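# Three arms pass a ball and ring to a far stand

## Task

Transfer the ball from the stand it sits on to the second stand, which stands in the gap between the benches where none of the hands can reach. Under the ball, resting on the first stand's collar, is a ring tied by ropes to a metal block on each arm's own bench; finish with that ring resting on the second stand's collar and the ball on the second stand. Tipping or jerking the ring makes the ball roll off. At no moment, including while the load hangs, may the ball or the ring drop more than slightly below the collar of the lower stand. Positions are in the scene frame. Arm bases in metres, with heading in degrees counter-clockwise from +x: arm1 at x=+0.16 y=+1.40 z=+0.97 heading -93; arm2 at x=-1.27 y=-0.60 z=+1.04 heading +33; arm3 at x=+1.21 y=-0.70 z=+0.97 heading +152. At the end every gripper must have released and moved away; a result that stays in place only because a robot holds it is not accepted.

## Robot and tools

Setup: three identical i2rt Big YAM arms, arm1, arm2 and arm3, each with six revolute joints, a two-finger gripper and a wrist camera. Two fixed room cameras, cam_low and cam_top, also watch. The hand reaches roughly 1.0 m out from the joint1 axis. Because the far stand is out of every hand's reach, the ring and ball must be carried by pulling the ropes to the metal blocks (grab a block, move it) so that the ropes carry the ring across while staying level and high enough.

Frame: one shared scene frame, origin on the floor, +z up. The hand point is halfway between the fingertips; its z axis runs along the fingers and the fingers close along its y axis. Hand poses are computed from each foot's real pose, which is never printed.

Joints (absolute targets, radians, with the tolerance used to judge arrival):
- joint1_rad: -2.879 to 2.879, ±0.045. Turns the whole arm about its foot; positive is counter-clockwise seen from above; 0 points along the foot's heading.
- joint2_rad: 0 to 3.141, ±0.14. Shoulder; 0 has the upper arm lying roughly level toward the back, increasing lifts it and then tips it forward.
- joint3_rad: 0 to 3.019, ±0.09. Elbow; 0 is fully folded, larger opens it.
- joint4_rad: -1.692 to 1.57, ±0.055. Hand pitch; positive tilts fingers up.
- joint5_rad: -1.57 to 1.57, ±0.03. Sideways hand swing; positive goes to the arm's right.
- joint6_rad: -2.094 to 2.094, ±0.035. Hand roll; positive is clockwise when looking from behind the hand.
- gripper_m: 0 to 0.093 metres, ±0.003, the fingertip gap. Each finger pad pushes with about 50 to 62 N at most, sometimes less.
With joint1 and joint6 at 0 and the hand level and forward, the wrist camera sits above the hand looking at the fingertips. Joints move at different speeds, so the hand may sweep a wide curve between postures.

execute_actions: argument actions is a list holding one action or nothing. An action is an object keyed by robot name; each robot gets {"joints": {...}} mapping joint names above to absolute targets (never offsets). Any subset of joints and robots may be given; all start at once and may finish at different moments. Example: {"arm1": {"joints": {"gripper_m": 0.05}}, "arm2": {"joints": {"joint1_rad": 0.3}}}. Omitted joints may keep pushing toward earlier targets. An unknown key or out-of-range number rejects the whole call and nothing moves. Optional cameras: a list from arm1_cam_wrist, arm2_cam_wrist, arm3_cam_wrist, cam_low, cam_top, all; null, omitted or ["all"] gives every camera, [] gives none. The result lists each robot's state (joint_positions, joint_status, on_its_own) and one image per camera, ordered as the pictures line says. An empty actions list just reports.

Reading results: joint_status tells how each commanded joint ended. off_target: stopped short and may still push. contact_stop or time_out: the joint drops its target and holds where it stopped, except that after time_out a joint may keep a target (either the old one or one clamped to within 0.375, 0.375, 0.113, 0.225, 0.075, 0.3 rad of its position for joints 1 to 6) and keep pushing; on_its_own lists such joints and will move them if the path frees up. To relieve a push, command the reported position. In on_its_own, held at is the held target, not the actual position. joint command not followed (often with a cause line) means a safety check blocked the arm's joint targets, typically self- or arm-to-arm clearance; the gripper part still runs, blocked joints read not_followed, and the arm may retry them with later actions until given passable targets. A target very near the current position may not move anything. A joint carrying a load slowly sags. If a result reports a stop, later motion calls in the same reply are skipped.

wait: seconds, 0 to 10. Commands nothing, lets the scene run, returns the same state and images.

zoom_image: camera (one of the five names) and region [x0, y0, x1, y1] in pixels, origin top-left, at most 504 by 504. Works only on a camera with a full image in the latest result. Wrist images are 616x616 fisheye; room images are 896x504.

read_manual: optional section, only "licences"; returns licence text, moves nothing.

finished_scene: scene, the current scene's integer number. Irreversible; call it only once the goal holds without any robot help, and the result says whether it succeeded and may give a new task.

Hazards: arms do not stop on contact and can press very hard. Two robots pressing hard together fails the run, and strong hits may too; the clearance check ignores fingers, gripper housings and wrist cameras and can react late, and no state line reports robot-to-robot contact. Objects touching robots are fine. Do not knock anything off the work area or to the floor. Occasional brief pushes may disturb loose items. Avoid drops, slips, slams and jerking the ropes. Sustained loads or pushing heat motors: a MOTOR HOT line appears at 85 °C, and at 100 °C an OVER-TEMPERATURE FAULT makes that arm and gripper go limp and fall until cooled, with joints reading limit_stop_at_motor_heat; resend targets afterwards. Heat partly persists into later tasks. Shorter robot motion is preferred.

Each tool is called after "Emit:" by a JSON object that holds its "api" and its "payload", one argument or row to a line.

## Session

Emit:
{"api": "execute_actions", "payload": {
  "actions": [
    {"arm1":{"joints":{"joint1_rad":0,"joint2_rad":1.653,"joint3_rad":1.509,"joint4_rad":-1.427,"joint5_rad":0,"joint6_rad":0,"gripper_m":0.093}},"arm2":{"joints":{"joint1_rad":0.0,"joint2_rad":1.653,"joint3_rad":1.509,"joint4_rad":-1.427,"joint5_rad":0,"joint6_rad":0,"gripper_m":0.093}},"arm3":{"joints":{"joint1_rad":0,"joint2_rad":1.653,"joint3_rad":1.509,"joint4_rad":-1.427,"joint5_rad":0,"joint6_rad":0,"gripper_m":0.093}}}
  ]
}}

Scene clock: 1.73 s.
Motor temperatures (°C, as the motors report them): arm1=[27 29 30 27 27 28] | arm2=[25 28 27 26 28 26] | arm3=[27 28 30 24 26 27]
arm1.joint_positions: joint1_rad=+0.000 joint2_rad=+1.653 joint3_rad=+1.503 joint4_rad=-1.419 joint5_rad=-0.002 joint6_rad=-0.009 gripper_m=+0.093
arm1.joint_status: all done
arm1.hand: x=+0.1342 y=+0.9029 z=+1.1624 quat_wxyz=(-0.003, -0.719, -0.695, -0.005) (m; scene frame)
arm2.joint_positions: joint1_rad=+0.003 joint2_rad=+1.653 joint3_rad=+1.512 joint4_rad=-1.414 joint5_rad=-0.002 joint6_rad=-0.016 gripper_m=+0.093
arm2.joint_status: all done
arm2.hand: x=-0.8491 y=-0.3311 z=+1.2481 quat_wxyz=(-0.010, +0.291, -0.957, -0.002) (m; scene frame)
arm3.joint_positions: joint1_rad=-0.002 joint2_rad=+1.646 joint3_rad=+1.499 joint4_rad=-1.414 joint5_rad=-0.002 joint6_rad=-0.015 gripper_m=+0.093
arm3.joint_status: all done
arm3.hand: x=+0.7720 y=-0.4677 z=+1.1701 quat_wxyz=(-0.003, +0.973, -0.233, +0.000) (m; scene frame)
pictures: arm1_cam_wrist, arm2_cam_wrist, arm3_cam_wrist, cam_low, cam_top
Images, in order (width x height): arm1_cam_wrist 616x616, arm2_cam_wrist 616x616, arm3_cam_wrist 616x616, cam_low 896x504, cam_top 896x504.

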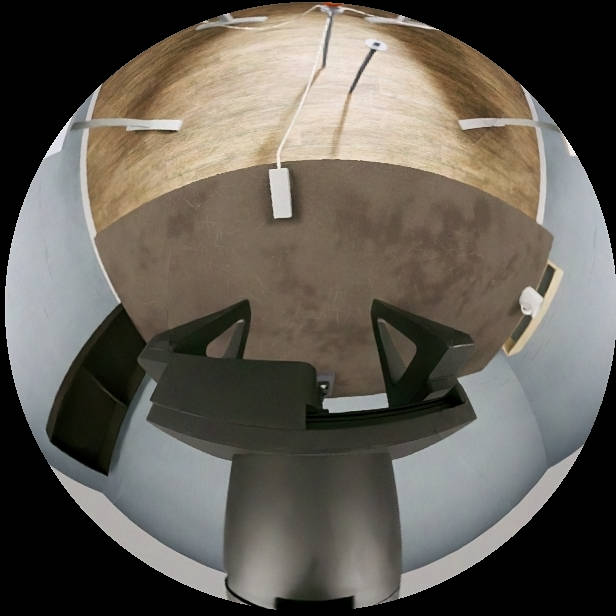

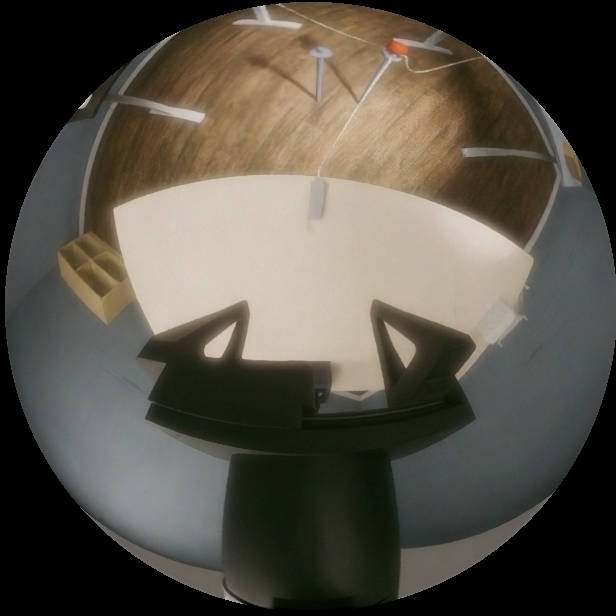

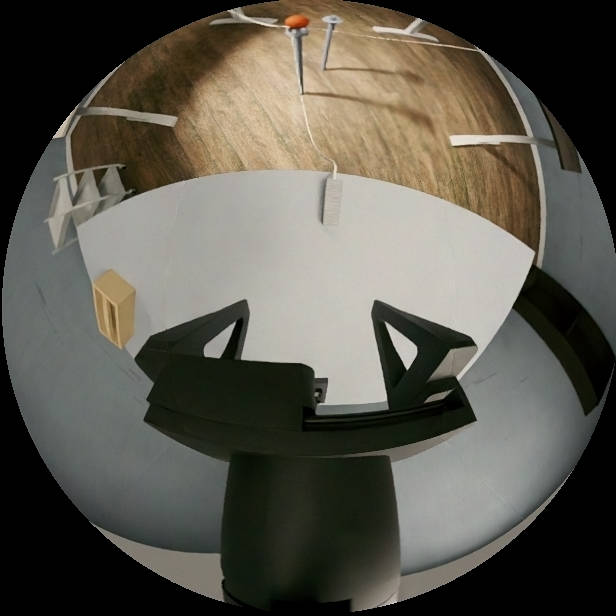

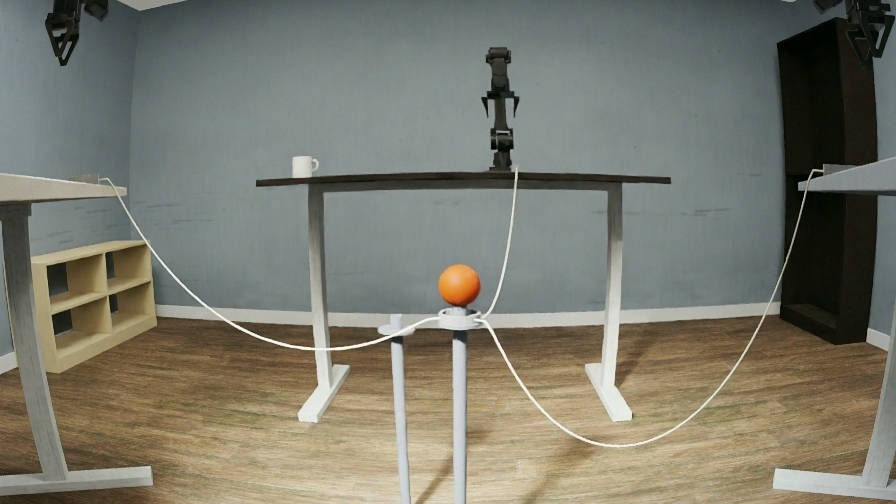

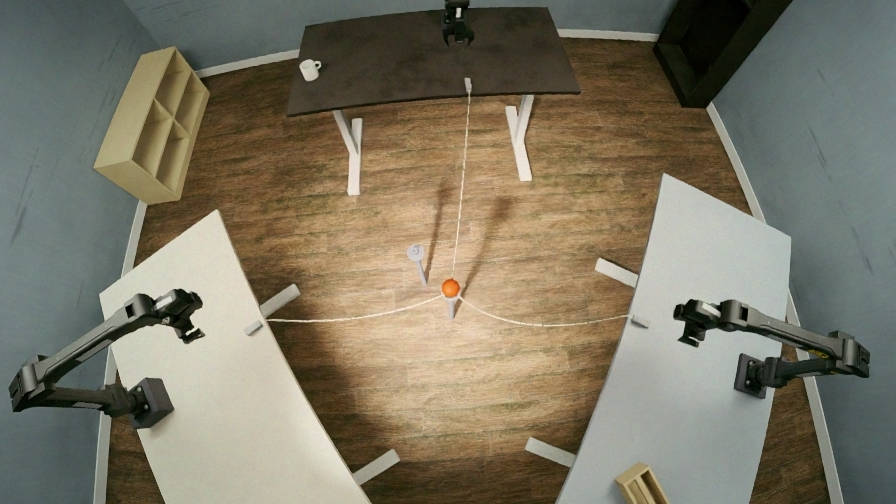

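Emit:
{"api": "execute_actions", "payload": {
  "actions": [
    {"arm1":{"joints":{"joint1_rad":0.085,"joint2_rad":1.98,"joint3_rad":1.50,"joint4_rad":-1.03,"joint6_rad":0.05}},"arm2":{"joints":{"joint1_rad":-0.03,"joint2_rad":2.08,"joint3_rad":1.45,"joint4_rad":-0.87,"joint6_rad":0.08}},"arm3":{"joints":{"joint1_rad":-0.06,"joint2_rad":1.98,"joint3_rad":1.485,"joint4_rad":-1.0}}}
  ],
  "cameras": ["arm1_cam_wrist","arm2_cam_wrist","arm3_cam_wrist","cam_low"]
}}

Scene clock: 6.17 s.
Motor temperatures (°C, as the motors report them): arm1=[27 29 31 27 27 28] | arm2=[25 29 28 26 28 26] | arm3=[27 28 31 24 26 27]
arm1.joint_positions: joint1_rad=+0.089 joint2_rad=+1.978 joint3_rad=+1.490 joint4_rad=-1.039 joint5_rad=-0.001 joint6_rad=+0.041 gripper_m=+0.093
arm1.joint_status: all done
arm1.hand: x=+0.1837 y=+0.8203 z=+0.9897 quat_wxyz=(-0.018, -0.706, -0.708, +0.010) (m; scene frame)
arm2.joint_positions: joint1_rad=-0.030 joint2_rad=+2.069 joint3_rad=+1.443 joint4_rad=-0.883 joint5_rad=-0.002 joint6_rad=+0.064 gripper_m=+0.093
arm2.joint_status: all done
arm2.hand: x=-0.7670 y=-0.3017 z=+1.0072 quat_wxyz=(-0.031, +0.237, -0.971, -0.009) (m; scene frame)
arm3.joint_positions: joint1_rad=-0.066 joint2_rad=+1.978 joint3_rad=+1.469 joint4_rad=-1.014 joint5_rad=-0.002 joint6_rad=-0.015 gripper_m=+0.093
arm3.joint_status: all done
arm3.hand: x=+0.7205 y=-0.3971 z=+0.9881 quat_wxyz=(-0.009, +0.964, -0.264, -0.018) (m; scene frame)
pictures: arm1_cam_wrist, arm2_cam_wrist, arm3_cam_wrist, cam_low
Images, in order (width x height): arm1_cam_wrist 616x616, arm2_cam_wrist 616x616, arm3_cam_wrist 616x616, cam_low 896x504.

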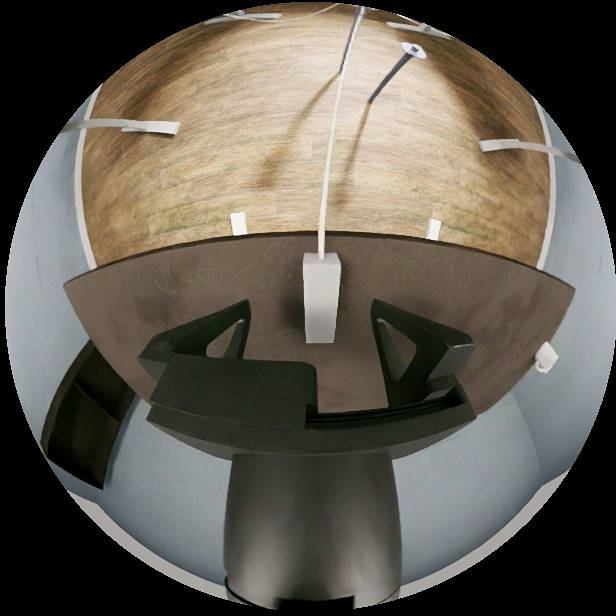

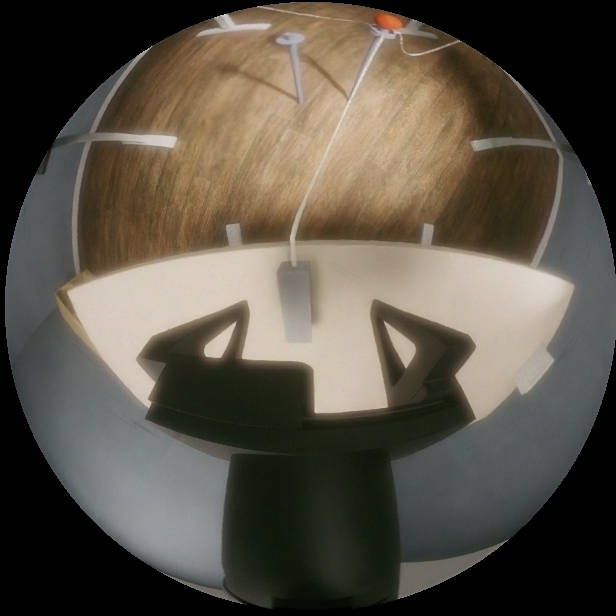

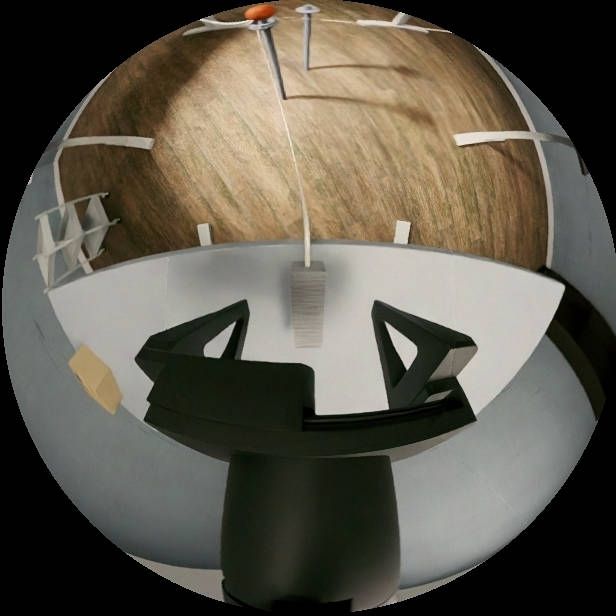

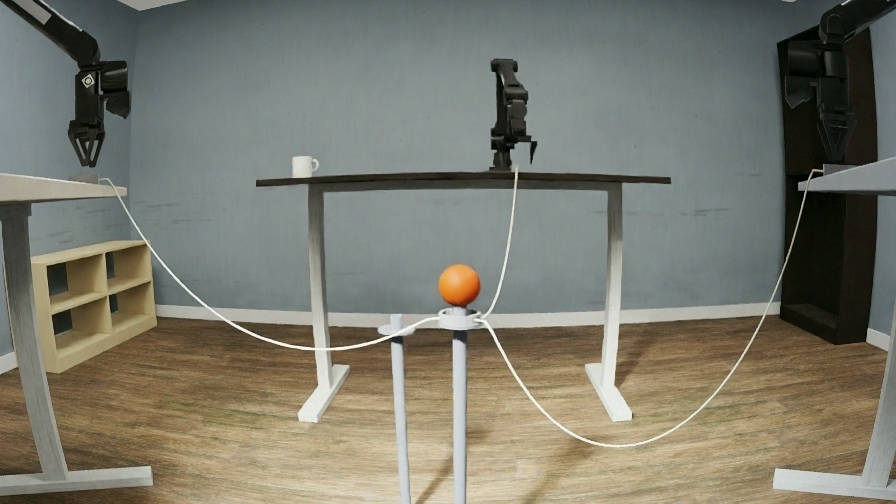

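Emit:
{"api": "execute_actions", "payload": {
  "actions": [
    {"arm1":{"joints":{"joint1_rad":0.065,"joint2_rad":2.04,"joint4_rad":-1.0}},"arm2":{"joints":{"joint1_rad":-0.005,"joint2_rad":2.14}},"arm3":{"joints":{"joint2_rad":2.04}}}
  ],
  "cameras": ["cam_low"]
}}

Scene clock: 7.90 s.
Motor temperatures (°C, as the motors report them): arm1=[27 29 31 27 27 28] | arm2=[25 29 28 27 28 26] | arm3=[27 28 31 24 26 27]
arm1.joint_positions: joint1_rad=+0.077 joint2_rad=+2.021 joint3_rad=+1.490 joint4_rad=-1.009 joint5_rad=-0.001 joint6_rad=+0.041 gripper_m=+0.093
arm1.joint_status: all done
arm1.hand: x=+0.1769 y=+0.8177 z=+0.9659 quat_wxyz=(-0.013, -0.710, -0.704, +0.005) (m; scene frame)
arm2.joint_positions: joint1_rad=-0.007 joint2_rad=+2.127 joint3_rad=+1.443 joint4_rad=-0.882 joint5_rad=-0.002 joint6_rad=+0.064 gripper_m=+0.093
arm2.joint_status: all done
arm2.hand: x=-0.7828 y=-0.2959 z=+0.9746 quat_wxyz=(-0.004, +0.248, -0.969, +0.000) (m; scene frame)
arm3.joint_positions: joint1_rad=-0.066 joint2_rad=+2.016 joint3_rad=+1.469 joint4_rad=-1.014 joint5_rad=-0.002 joint6_rad=-0.015 gripper_m=+0.093
arm3.joint_status: all done
arm3.hand: x=+0.7247 y=-0.3995 z=+0.9668 quat_wxyz=(-0.003, +0.965, -0.264, +0.000) (m; scene frame)
pictures: cam_low
Images, in order (width x height): cam_low 896x504.

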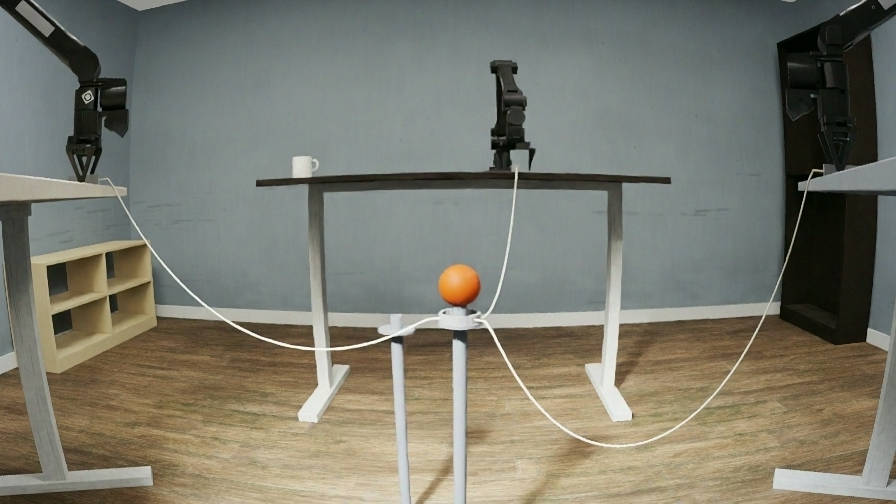

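Emit:
{"api": "execute_actions", "payload": {
  "actions": [
    {"arm1":{"joints":{"gripper_m":0,"joint2_rad":2.055}},"arm2":{"joints":{"gripper_m":0}},"arm3":{"joints":{"gripper_m":0}}}
  ],
  "cameras": []
}}

Emit:
{"api": "execute_actions", "payload": {
  "actions": [
    {"arm1":{"joints":{"joint2_rad":1.92,"joint3_rad":1.63,"joint4_rad":-0.85}},"arm2":{"joints":{"joint2_rad":1.95,"joint4_rad":-0.65}},"arm3":{"joints":{"joint2_rad":1.7,"joint4_rad":-0.85}}}
  ],
  "cameras": []
}}

Emit:
{"api": "execute_actions", "payload": {
  "actions": [
    {"arm1":{"joints":{"joint1_rad":0.01,"joint2_rad":1.775,"joint3_rad":1.72,"joint4_rad":-0.765}},"arm2":{"joints":{"joint1_rad":-0.3,"joint2_rad":1.695,"joint3_rad":1.21,"joint4_rad":-0.395,"joint6_rad":-0.1}},"arm3":{"joints":{"joint1_rad":0.29,"joint2_rad":1.285,"joint3_rad":1.09,"joint4_rad":-0.68,"joint6_rad":0.3}}}
  ],
  "cameras": ["arm2_cam_wrist","arm3_cam_wrist","cam_low","cam_top"]
}}

Scene clock: 11.53 s.
Motor temperatures (°C, as the motors report them): arm1=[27 30 32 27 27 28] | arm2=[25 29 28 27 28 26] | arm3=[27 29 32 24 26 27]
arm1.joint_positions: joint1_rad=+0.077 joint2_rad=+2.024 joint3_rad=+1.490 joint4_rad=-1.007 joint5_rad=-0.001 joint6_rad=+0.042 gripper_m=+0.025
arm1.joint_status: gripper_m off_target (ended at +0.025, target +0.000); the others done
arm1.hand: x=+0.1768 y=+0.8175 z=+0.9642 quat_wxyz=(-0.013, -0.711, -0.703, +0.005) (m; scene frame)
arm2.joint_positions: joint1_rad=-0.007 joint2_rad=+2.127 joint3_rad=+1.443 joint4_rad=-0.882 joint5_rad=-0.002 joint6_rad=+0.065 gripper_m=+0.024
arm2.joint_status: gripper_m off_target (ended at +0.024, target +0.000)
arm2.hand: x=-0.7827 y=-0.2959 z=+0.9746 quat_wxyz=(-0.004, +0.247, -0.969, +0.000) (m; scene frame)
arm3.joint_positions: joint1_rad=-0.066 joint2_rad=+2.016 joint3_rad=+1.469 joint4_rad=-1.013 joint5_rad=-0.001 joint6_rad=-0.014 gripper_m=+0.024
arm3.joint_status: gripper_m off_target (ended at +0.024, target +0.000)
arm3.hand: x=+0.7244 y=-0.3995 z=+0.9668 quat_wxyz=(-0.004, +0.965, -0.264, +0.000) (m; scene frame)
pictures: none
No camera images: the call's "cameras" was empty. Leave "cameras" out to get every camera's image.

Scene clock: 12.97 s.
Motor temperatures (°C, as the motors report them): arm1=[27 30 32 27 27 28] | arm2=[25 29 29 27 28 26] | arm3=[27 29 32 24 26 27]
arm1.joint_positions: joint1_rad=+0.077 joint2_rad=+1.904 joint3_rad=+1.591 joint4_rad=-0.858 joint5_rad=-0.001 joint6_rad=+0.042 gripper_m=+0.025
arm1.joint_status: all done
arm1.hand: x=+0.1785 y=+0.7330 z=+1.0846 quat_wxyz=(-0.147, -0.697, -0.689, +0.130) (m; scene frame)
arm2.joint_positions: joint1_rad=-0.007 joint2_rad=+1.943 joint3_rad=+1.443 joint4_rad=-0.663 joint5_rad=-0.002 joint6_rad=+0.065 gripper_m=+0.024
arm2.joint_status: all done
arm2.hand: x=-0.7167 y=-0.2535 z=+1.0952 quat_wxyz=(-0.194, +0.243, -0.948, -0.062) (m; scene frame)
arm3.joint_positions: joint1_rad=-0.066 joint2_rad=+1.699 joint3_rad=+1.468 joint4_rad=-0.864 joint5_rad=-0.001 joint6_rad=-0.014 gripper_m=+0.024
arm3.joint_status: all done
arm3.hand: x=+0.6821 y=-0.3755 z=+1.1592 quat_wxyz=(-0.068, +0.939, -0.256, -0.221) (m; scene frame)
pictures: none
No camera images: the call's "cameras" was empty. Leave "cameras" out to get every camera's image.

Scene clock: 14.33 s.
Motor temperatures (°C, as the motors report them): arm1=[27 30 33 27 27 28] | arm2=[25 30 29 27 28 26] | arm3=[27 29 32 24 26 27]
arm1.joint_positions: joint1_rad=+0.007 joint2_rad=+1.763 joint3_rad=+1.679 joint4_rad=-0.776 joint5_rad=-0.001 joint6_rad=+0.042 gripper_m=+0.025
arm1.joint_status: all done
arm1.hand: x=+0.1290 y=+0.6995 z=+1.2326 quat_wxyz=(-0.248, -0.690, -0.635, +0.241) (m; scene frame)
arm2.joint_positions: joint1_rad=-0.294 joint2_rad=+1.685 joint3_rad=+1.218 joint4_rad=-0.414 joint5_rad=+0.001 joint6_rad=-0.084 gripper_m=+0.024
arm2.joint_status: all done
arm2.hand: x=-0.6646 y=-0.4317 z=+1.1838 quat_wxyz=(-0.339, +0.170, -0.925, -0.032) (m; scene frame)
arm3.joint_positions: joint1_rad=+0.290 joint2_rad=+1.275 joint3_rad=+1.086 joint4_rad=-0.703 joint5_rad=-0.003 joint6_rad=+0.284 gripper_m=+0.024
arm3.joint_status: all done
arm3.hand: x=+0.7154 y=-0.6034 z=+1.2172 quat_wxyz=(+0.014, +0.918, -0.222, -0.328) (m; scene frame)
pictures: arm2_cam_wrist, arm3_cam_wrist, cam_low, cam_top
Images, in order (width x height): arm2_cam_wrist 616x616, arm3_cam_wrist 616x616, cam_low 896x504, cam_top 896x504.

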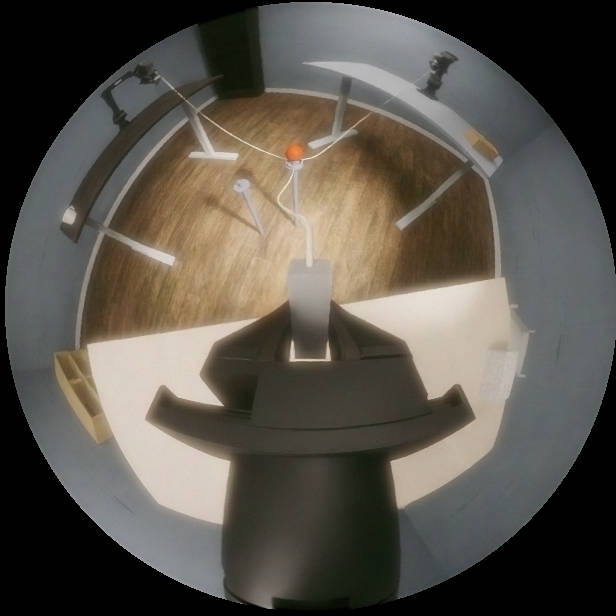

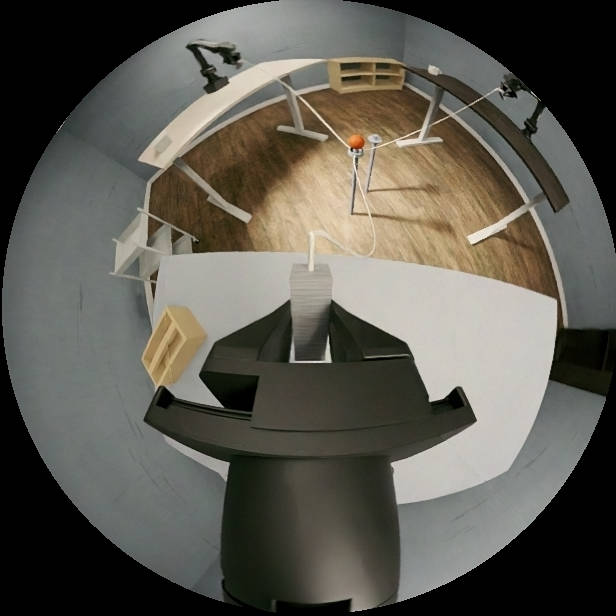

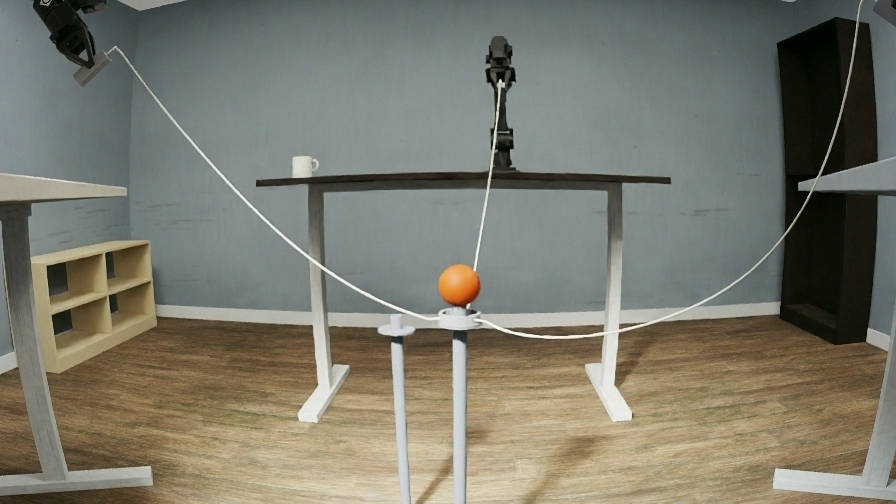

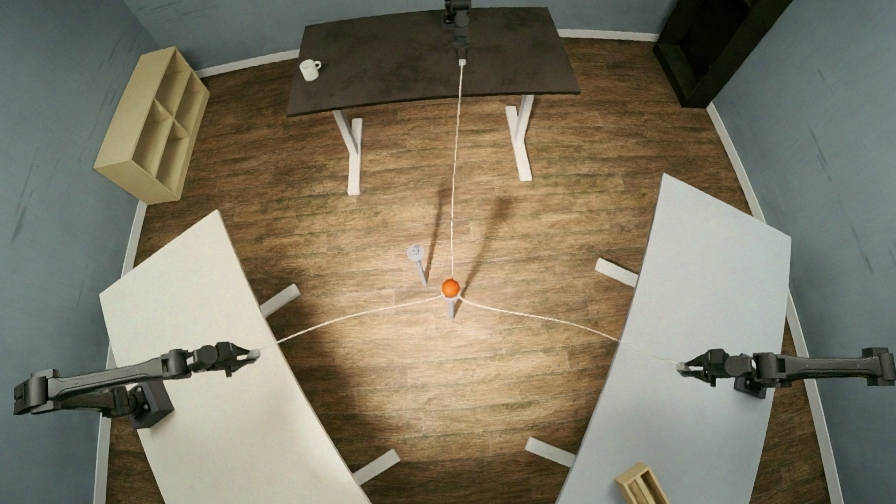

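Emit:
{"api": "execute_actions", "payload": {
  "actions": [
    {"arm1":{"joints":{"joint1_rad":0.025,"joint2_rad":1.685,"joint3_rad":1.605,"joint4_rad":-0.818}},"arm2":{"joints":{"joint1_rad":-0.31,"joint2_rad":1.62,"joint3_rad":1.172,"joint4_rad":-0.455}},"arm3":{"joints":{"joint1_rad":0.338,"joint2_rad":1.135,"joint3_rad":1.055,"joint4_rad":-0.82}}}
  ],
  "cameras": ["arm2_cam_wrist","arm3_cam_wrist","cam_low"]
}}

Scene clock: 17.10 s.
Motor temperatures (°C, as the motors report them): arm1=[27 30 33 27 27 28] | arm2=[25 30 29 27 28 26] | arm3=[27 29 33 24 26 27]
arm1.joint_positions: joint1_rad=+0.011 joint2_rad=+1.698 joint3_rad=+1.606 joint4_rad=-0.818 joint5_rad=-0.001 joint6_rad=+0.042 gripper_m=+0.025
arm1.joint_status: all done
arm1.hand: x=+0.1331 y=+0.7327 z=+1.2309 quat_wxyz=(-0.232, -0.695, -0.642, +0.224) (m; scene frame)
arm2.joint_positions: joint1_rad=-0.304 joint2_rad=+1.627 joint3_rad=+1.173 joint4_rad=-0.447 joint5_rad=+0.001 joint6_rad=-0.084 gripper_m=+0.024
arm2.joint_status: all done
arm2.hand: x=-0.6854 y=-0.4444 z=+1.1904 quat_wxyz=(-0.329, +0.166, -0.929, -0.029) (m; scene frame)
arm3.joint_positions: joint1_rad=+0.339 joint2_rad=+1.125 joint3_rad=+1.040 joint4_rad=-0.809 joint5_rad=-0.002 joint6_rad=+0.285 gripper_m=+0.024
arm3.joint_status: all done
arm3.hand: x=+0.7619 y=-0.6353 z=+1.2455 quat_wxyz=(+0.022, +0.924, -0.200, -0.326) (m; scene frame)
pictures: arm2_cam_wrist, arm3_cam_wrist, cam_low
Images, in order (width x height): arm2_cam_wrist 616x616, arm3_cam_wrist 616x616, cam_low 896x504.

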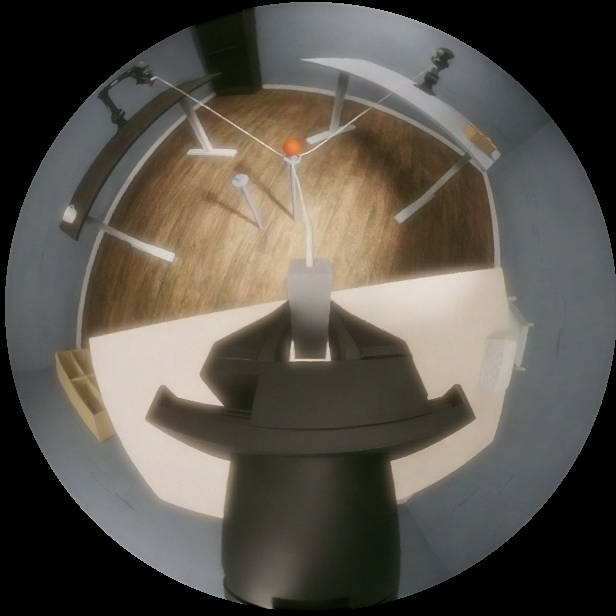

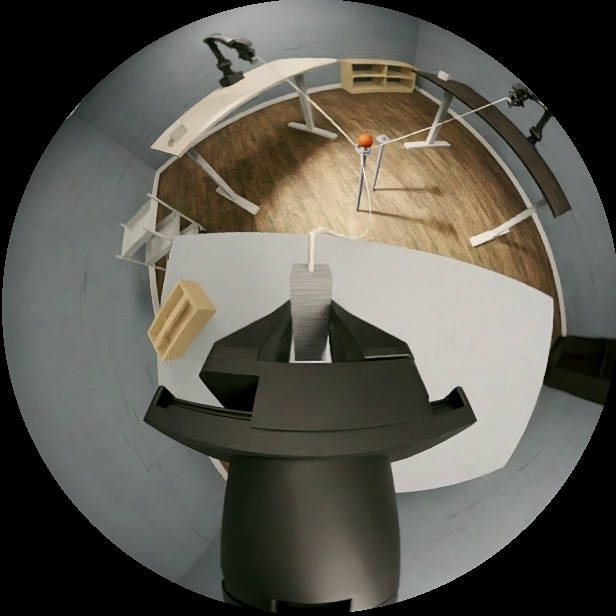

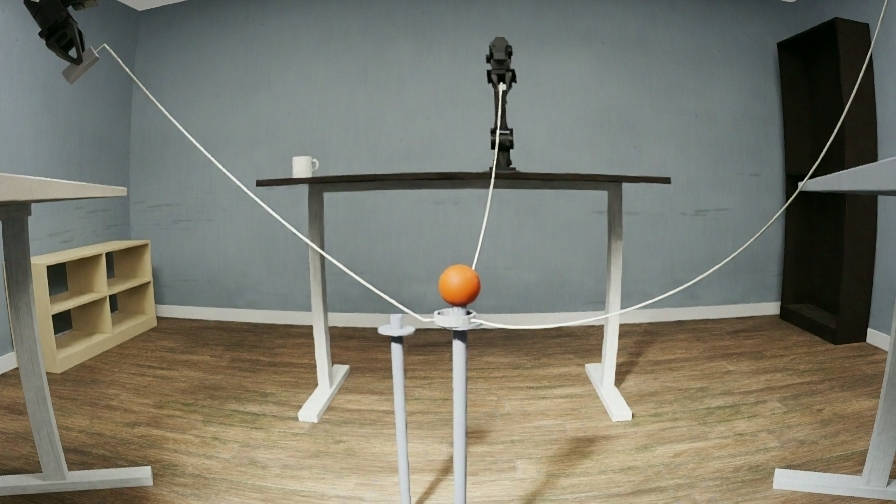

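Emit:
{"api": "execute_actions", "payload": {
  "actions": [
    {"arm3":{"joints":{"joint1_rad":0.40,"joint2_rad":1.008,"joint4_rad":-0.945,"joint6_rad":0.4}}}
  ],
  "cameras": ["arm2_cam_wrist","cam_low"]
}}

Scene clock: 19.53 s.
Motor temperatures (°C, as the motors report them): arm1=[27 30 33 27 27 28] | arm2=[25 30 29 27 28 26] | arm3=[27 29 33 24 26 27]
arm1.joint_positions: joint1_rad=+0.011 joint2_rad=+1.698 joint3_rad=+1.606 joint4_rad=-0.818 joint5_rad=-0.001 joint6_rad=+0.042 gripper_m=+0.025
arm1.joint_status: not commanded
arm1.hand: x=+0.1331 y=+0.7327 z=+1.2309 quat_wxyz=(-0.232, -0.695, -0.642, +0.224) (m; scene frame)
arm2.joint_positions: joint1_rad=-0.304 joint2_rad=+1.627 joint3_rad=+1.173 joint4_rad=-0.447 joint5_rad=+0.001 joint6_rad=-0.084 gripper_m=+0.024
arm2.joint_status: not commanded
arm2.hand: x=-0.6854 y=-0.4444 z=+1.1904 quat_wxyz=(-0.329, +0.166, -0.929, -0.029) (m; scene frame)
arm3.joint_positions: joint1_rad=+0.402 joint2_rad=+1.000 joint3_rad=+1.040 joint4_rad=-0.934 joint5_rad=-0.001 joint6_rad=+0.384 gripper_m=+0.024
arm3.joint_status: all done
arm3.hand: x=+0.8025 y=-0.6673 z=+1.2779 quat_wxyz=(+0.048, +0.920, -0.217, -0.323) (m; scene frame)
pictures: arm2_cam_wrist, cam_low
Images, in order (width x height): arm2_cam_wrist 616x616, cam_low 896x504.

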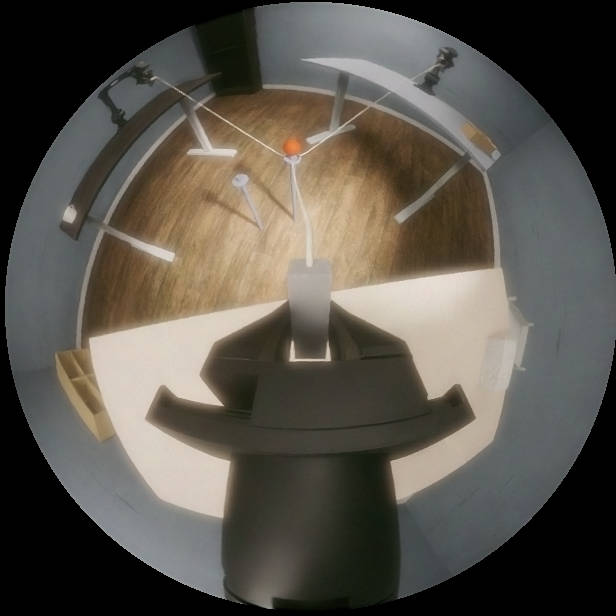

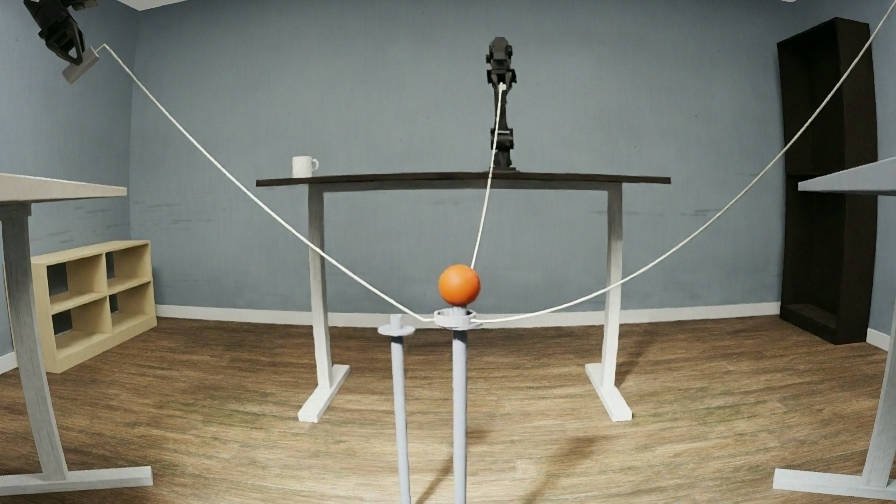

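Emit:
{"api": "execute_actions", "payload": {
  "actions": [
    {"arm1":{"joints":{"joint2_rad":1.665}},"arm3":{"joints":{"joint1_rad":0.46,"joint2_rad":0.905}}}
  ],
  "cameras": ["arm2_cam_wrist","cam_low"]
}}

Emit:
{"api": "zoom_image", "payload": {
  "camera": "arm2_cam_wrist",
  "region": [220, 110, 360, 210]
}}

Scene clock: 21.43 s.
Motor temperatures (°C, as the motors report them): arm1=[27 30 34 27 27 28] | arm2=[25 30 29 27 28 26] | arm3=[27 29 34 24 26 27]
arm1.joint_positions: joint1_rad=+0.011 joint2_rad=+1.685 joint3_rad=+1.606 joint4_rad=-0.818 joint5_rad=-0.001 joint6_rad=+0.042 gripper_m=+0.025
arm1.joint_status: all done
arm1.hand: x=+0.1331 y=+0.7344 z=+1.2388 quat_wxyz=(-0.236, -0.694, -0.641, +0.228) (m; scene frame)
arm2.joint_positions: joint1_rad=-0.304 joint2_rad=+1.627 joint3_rad=+1.173 joint4_rad=-0.447 joint5_rad=+0.001 joint6_rad=-0.084 gripper_m=+0.024
arm2.joint_status: not commanded
arm2.hand: x=-0.6854 y=-0.4444 z=+1.1904 quat_wxyz=(-0.329, +0.166, -0.929, -0.029) (m; scene frame)
arm3.joint_positions: joint1_rad=+0.459 joint2_rad=+0.905 joint3_rad=+1.040 joint4_rad=-0.936 joint5_rad=-0.001 joint6_rad=+0.387 gripper_m=+0.024
arm3.joint_status: all done
arm3.hand: x=+0.8201 y=-0.6911 z=+1.3140 quat_wxyz=(+0.066, +0.909, -0.189, -0.365) (m; scene frame)
pictures: arm2_cam_wrist, cam_low
Images, in order (width x height): arm2_cam_wrist 616x616, cam_low 896x504.

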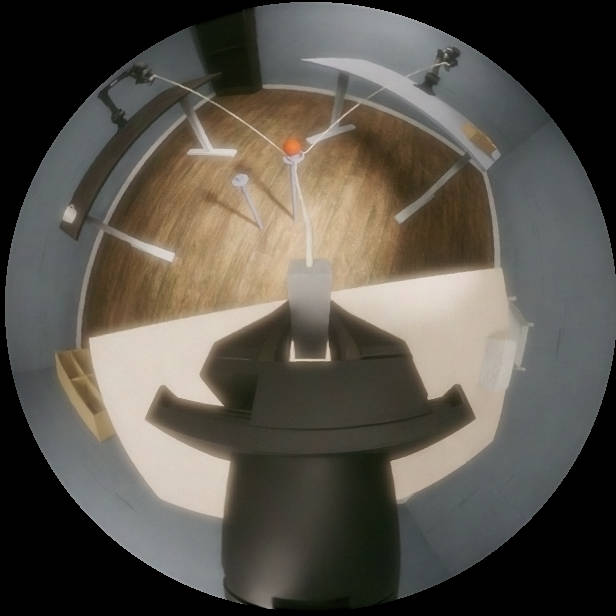

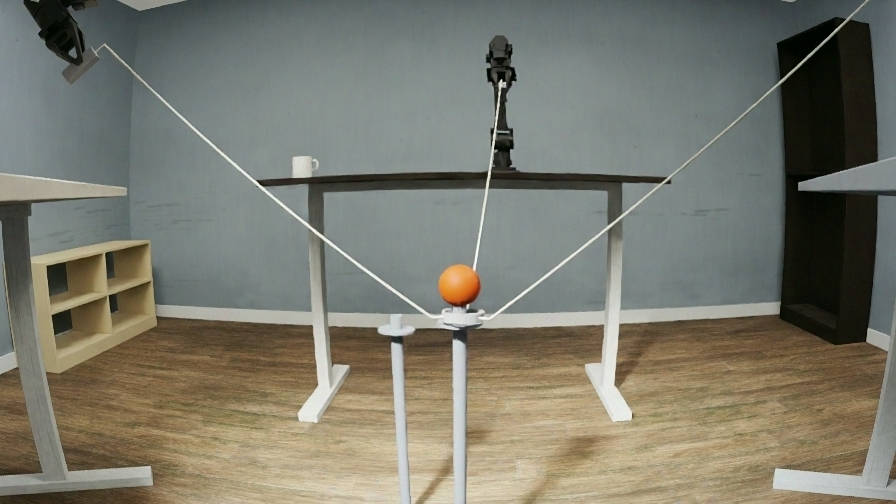

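Region (220, 110, 360, 210) of arm2_cam_wrist's 616x616 image, scaled by 3.600, with more detail than that image has; it fills the top 360 rows of this view, and the rest is white.

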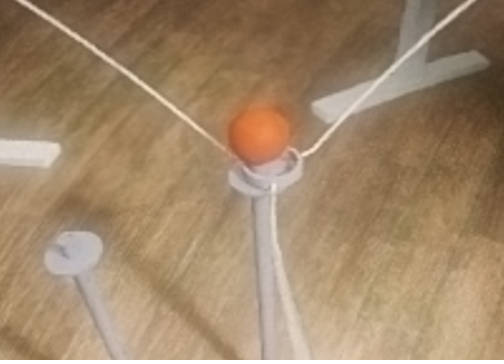

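Emit:
{"api": "execute_actions", "payload": {
  "actions": [
    {"arm1":{"joints":{"joint2_rad":1.632}},"arm2":{"joints":{"joint2_rad":1.578}}}
  ],
  "cameras": ["arm2_cam_wrist","cam_low"]
}}

Emit:
{"api": "zoom_image", "payload": {
  "camera": "arm2_cam_wrist",
  "region": [220, 110, 360, 210]
}}

Emit:
{"api": "zoom_image", "payload": {
  "camera": "cam_low",
  "region": [350, 220, 540, 360]
}}

Scene clock: 23.37 s.
Motor temperatures (°C, as the motors report them): arm1=[27 31 34 27 27 28] | arm2=[25 30 30 27 28 26] | arm3=[27 29 34 24 26 27]
arm1.joint_positions: joint1_rad=+0.011 joint2_rad=+1.650 joint3_rad=+1.606 joint4_rad=-0.818 joint5_rad=-0.001 joint6_rad=+0.042 gripper_m=+0.025
arm1.joint_status: all done
arm1.hand: x=+0.1330 y=+0.7399 z=+1.2616 quat_wxyz=(-0.248, -0.689, -0.637, +0.240) (m; scene frame)
arm2.joint_positions: joint1_rad=-0.304 joint2_rad=+1.586 joint3_rad=+1.173 joint4_rad=-0.447 joint5_rad=+0.001 joint6_rad=-0.085 gripper_m=+0.024
arm2.joint_status: all done
arm2.hand: x=-0.6865 y=-0.4446 z=+1.2144 quat_wxyz=(-0.349, +0.165, -0.922, -0.031) (m; scene frame)
arm3.joint_positions: joint1_rad=+0.459 joint2_rad=+0.905 joint3_rad=+1.040 joint4_rad=-0.936 joint5_rad=-0.001 joint6_rad=+0.387 gripper_m=+0.024
arm3.joint_status: not commanded
arm3.hand: x=+0.8201 y=-0.6911 z=+1.3140 quat_wxyz=(+0.066, +0.909, -0.189, -0.365) (m; scene frame)
pictures: arm2_cam_wrist, cam_low
Images, in order (width x height): arm2_cam_wrist 616x616, cam_low 896x504.

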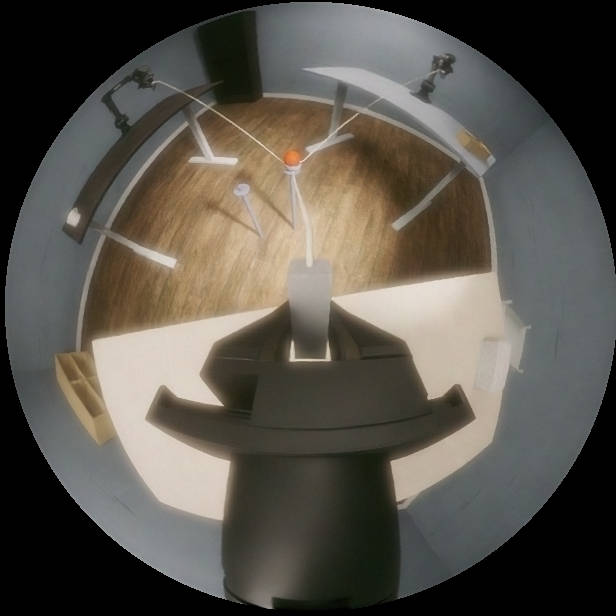

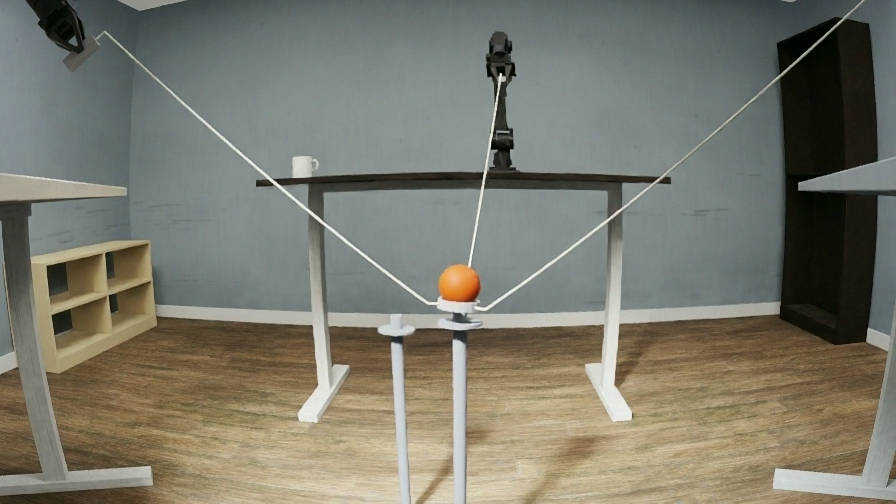

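Region (220, 110, 360, 210) of arm2_cam_wrist's 616x616 image, scaled by 3.600, with more detail than that image has; it fills the top 360 rows of this view, and the rest is white.

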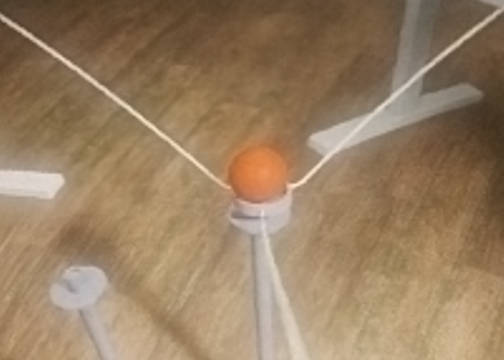

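Region (350, 220, 540, 360) of cam_low's 896x504 image, scaled by 2.653, with more detail than that image has; it fills the top 371 rows of this view, and the rest is white.

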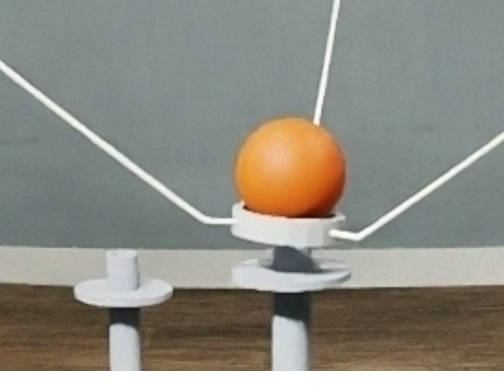

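Emit:
{"api": "execute_actions", "payload": {
  "actions": [
    {"arm1":{"joints":{"joint2_rad":1.603}},"arm2":{"joints":{"joint2_rad":1.537}},"arm3":{"joints":{"joint2_rad":0.865,"joint3_rad":1.115}}}
  ],
  "cameras": ["cam_low"]
}}

Emit:
{"api": "execute_actions", "payload": {
  "actions": [
    {"arm1":{"joints":{"joint2_rad":1.575}},"arm2":{"joints":{"joint2_rad":1.50}},"arm3":{"joints":{"joint2_rad":0.845,"joint3_rad":1.145}}}
  ],
  "cameras": ["cam_low","arm2_cam_wrist"]
}}

Emit:
{"api": "zoom_image", "payload": {
  "camera": "cam_low",
  "region": [350, 220, 540, 360]
}}

Scene clock: 25.50 s.
Motor temperatures (°C, as the motors report them): arm1=[27 31 34 27 27 28] | arm2=[25 30 30 27 28 26] | arm3=[27 28 34 24 26 27]
arm1.joint_positions: joint1_rad=+0.011 joint2_rad=+1.632 joint3_rad=+1.606 joint4_rad=-0.818 joint5_rad=-0.001 joint6_rad=+0.042 gripper_m=+0.025
arm1.joint_status: all done
arm1.hand: x=+0.1330 y=+0.7430 z=+1.2731 quat_wxyz=(-0.254, -0.687, -0.635, +0.246) (m; scene frame)
arm2.joint_positions: joint1_rad=-0.304 joint2_rad=+1.553 joint3_rad=+1.173 joint4_rad=-0.447 joint5_rad=+0.001 joint6_rad=-0.085 gripper_m=+0.024
arm2.joint_status: all done
arm2.hand: x=-0.6882 y=-0.4450 z=+1.2340 quat_wxyz=(-0.364, +0.164, -0.916, -0.032) (m; scene frame)
arm3.joint_positions: joint1_rad=+0.459 joint2_rad=+0.887 joint3_rad=+1.055 joint4_rad=-0.936 joint5_rad=-0.001 joint6_rad=+0.388 gripper_m=+0.024
arm3.joint_status: all done
arm3.hand: x=+0.8223 y=-0.6911 z=+1.3285 quat_wxyz=(+0.069, +0.903, -0.188, -0.379) (m; scene frame)
pictures: cam_low
Images, in order (width x height): cam_low 896x504.

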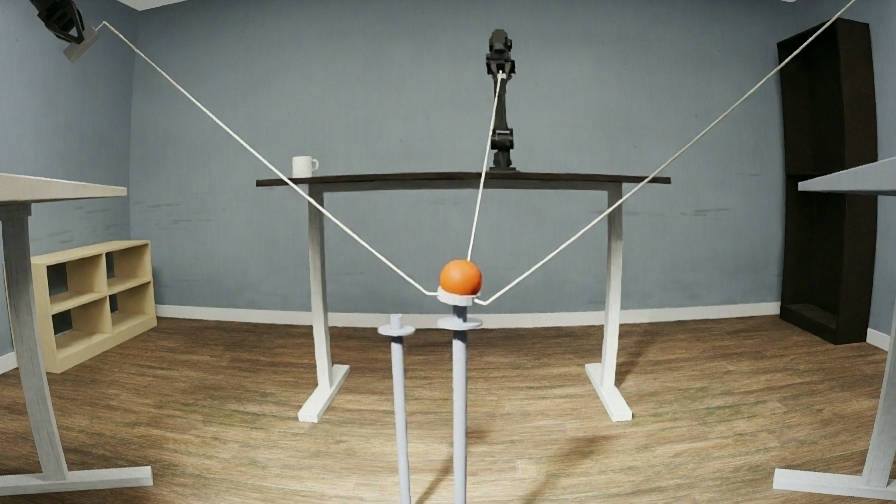

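Scene clock: 26.30 s.
Motor temperatures (°C, as the motors report them): arm1=[27 31 34 27 27 28] | arm2=[25 30 30 27 28 26] | arm3=[27 28 35 24 26 27]
arm1.joint_positions: joint1_rad=+0.011 joint2_rad=+1.603 joint3_rad=+1.602 joint4_rad=-0.818 joint5_rad=-0.001 joint6_rad=+0.042 gripper_m=+0.025
arm1.joint_status: all done
arm1.hand: x=+0.1331 y=+0.7492 z=+1.2896 quat_wxyz=(-0.263, -0.684, -0.632, +0.254) (m; scene frame)
arm2.joint_positions: joint1_rad=-0.304 joint2_rad=+1.517 joint3_rad=+1.173 joint4_rad=-0.447 joint5_rad=+0.001 joint6_rad=-0.085 gripper_m=+0.024
arm2.joint_status: all done
arm2.hand: x=-0.6906 y=-0.4456 z=+1.2548 quat_wxyz=(-0.381, +0.163, -0.910, -0.033) (m; scene frame)
arm3.joint_positions: joint1_rad=+0.459 joint2_rad=+0.864 joint3_rad=+1.085 joint4_rad=-0.938 joint5_rad=-0.001 joint6_rad=+0.388 gripper_m=+0.024
arm3.joint_status: all done
arm3.hand: x=+0.8249 y=-0.6912 z=+1.3534 quat_wxyz=(+0.073, +0.893, -0.186, -0.402) (m; scene frame)
pictures: arm2_cam_wrist, cam_low
Images, in order (width x height): arm2_cam_wrist 616x616, cam_low 896x504.

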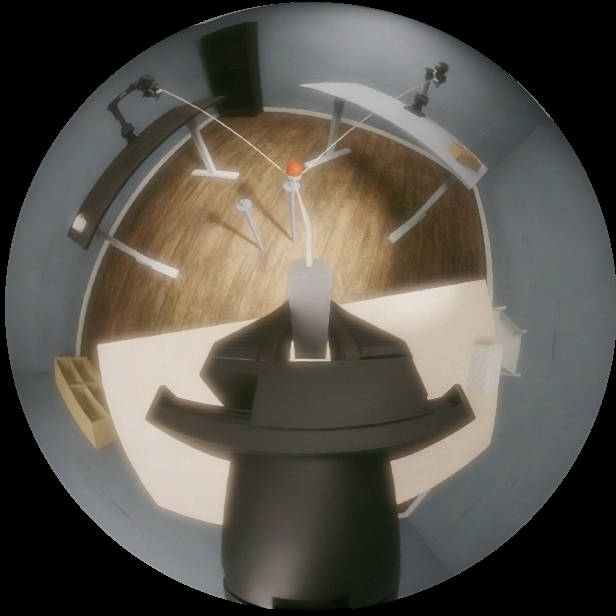

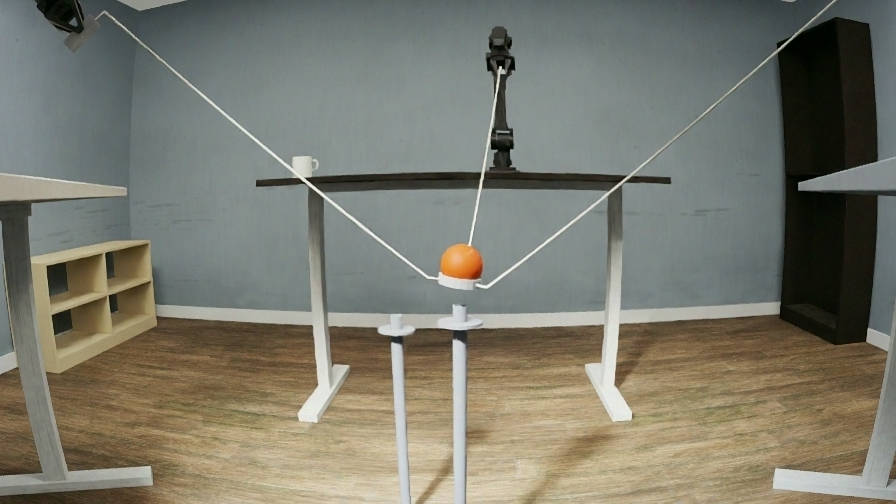

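Region (350, 220, 540, 360) of cam_low's 896x504 image, scaled by 2.653, with more detail than that image has; it fills the top 371 rows of this view, and the rest is white.

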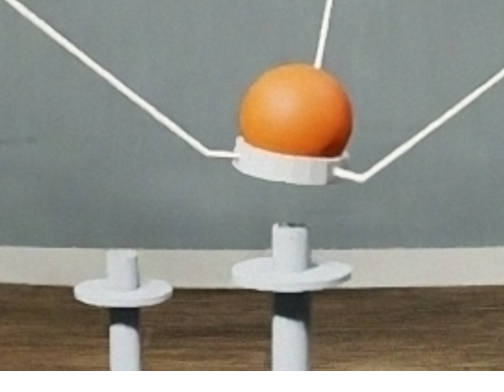

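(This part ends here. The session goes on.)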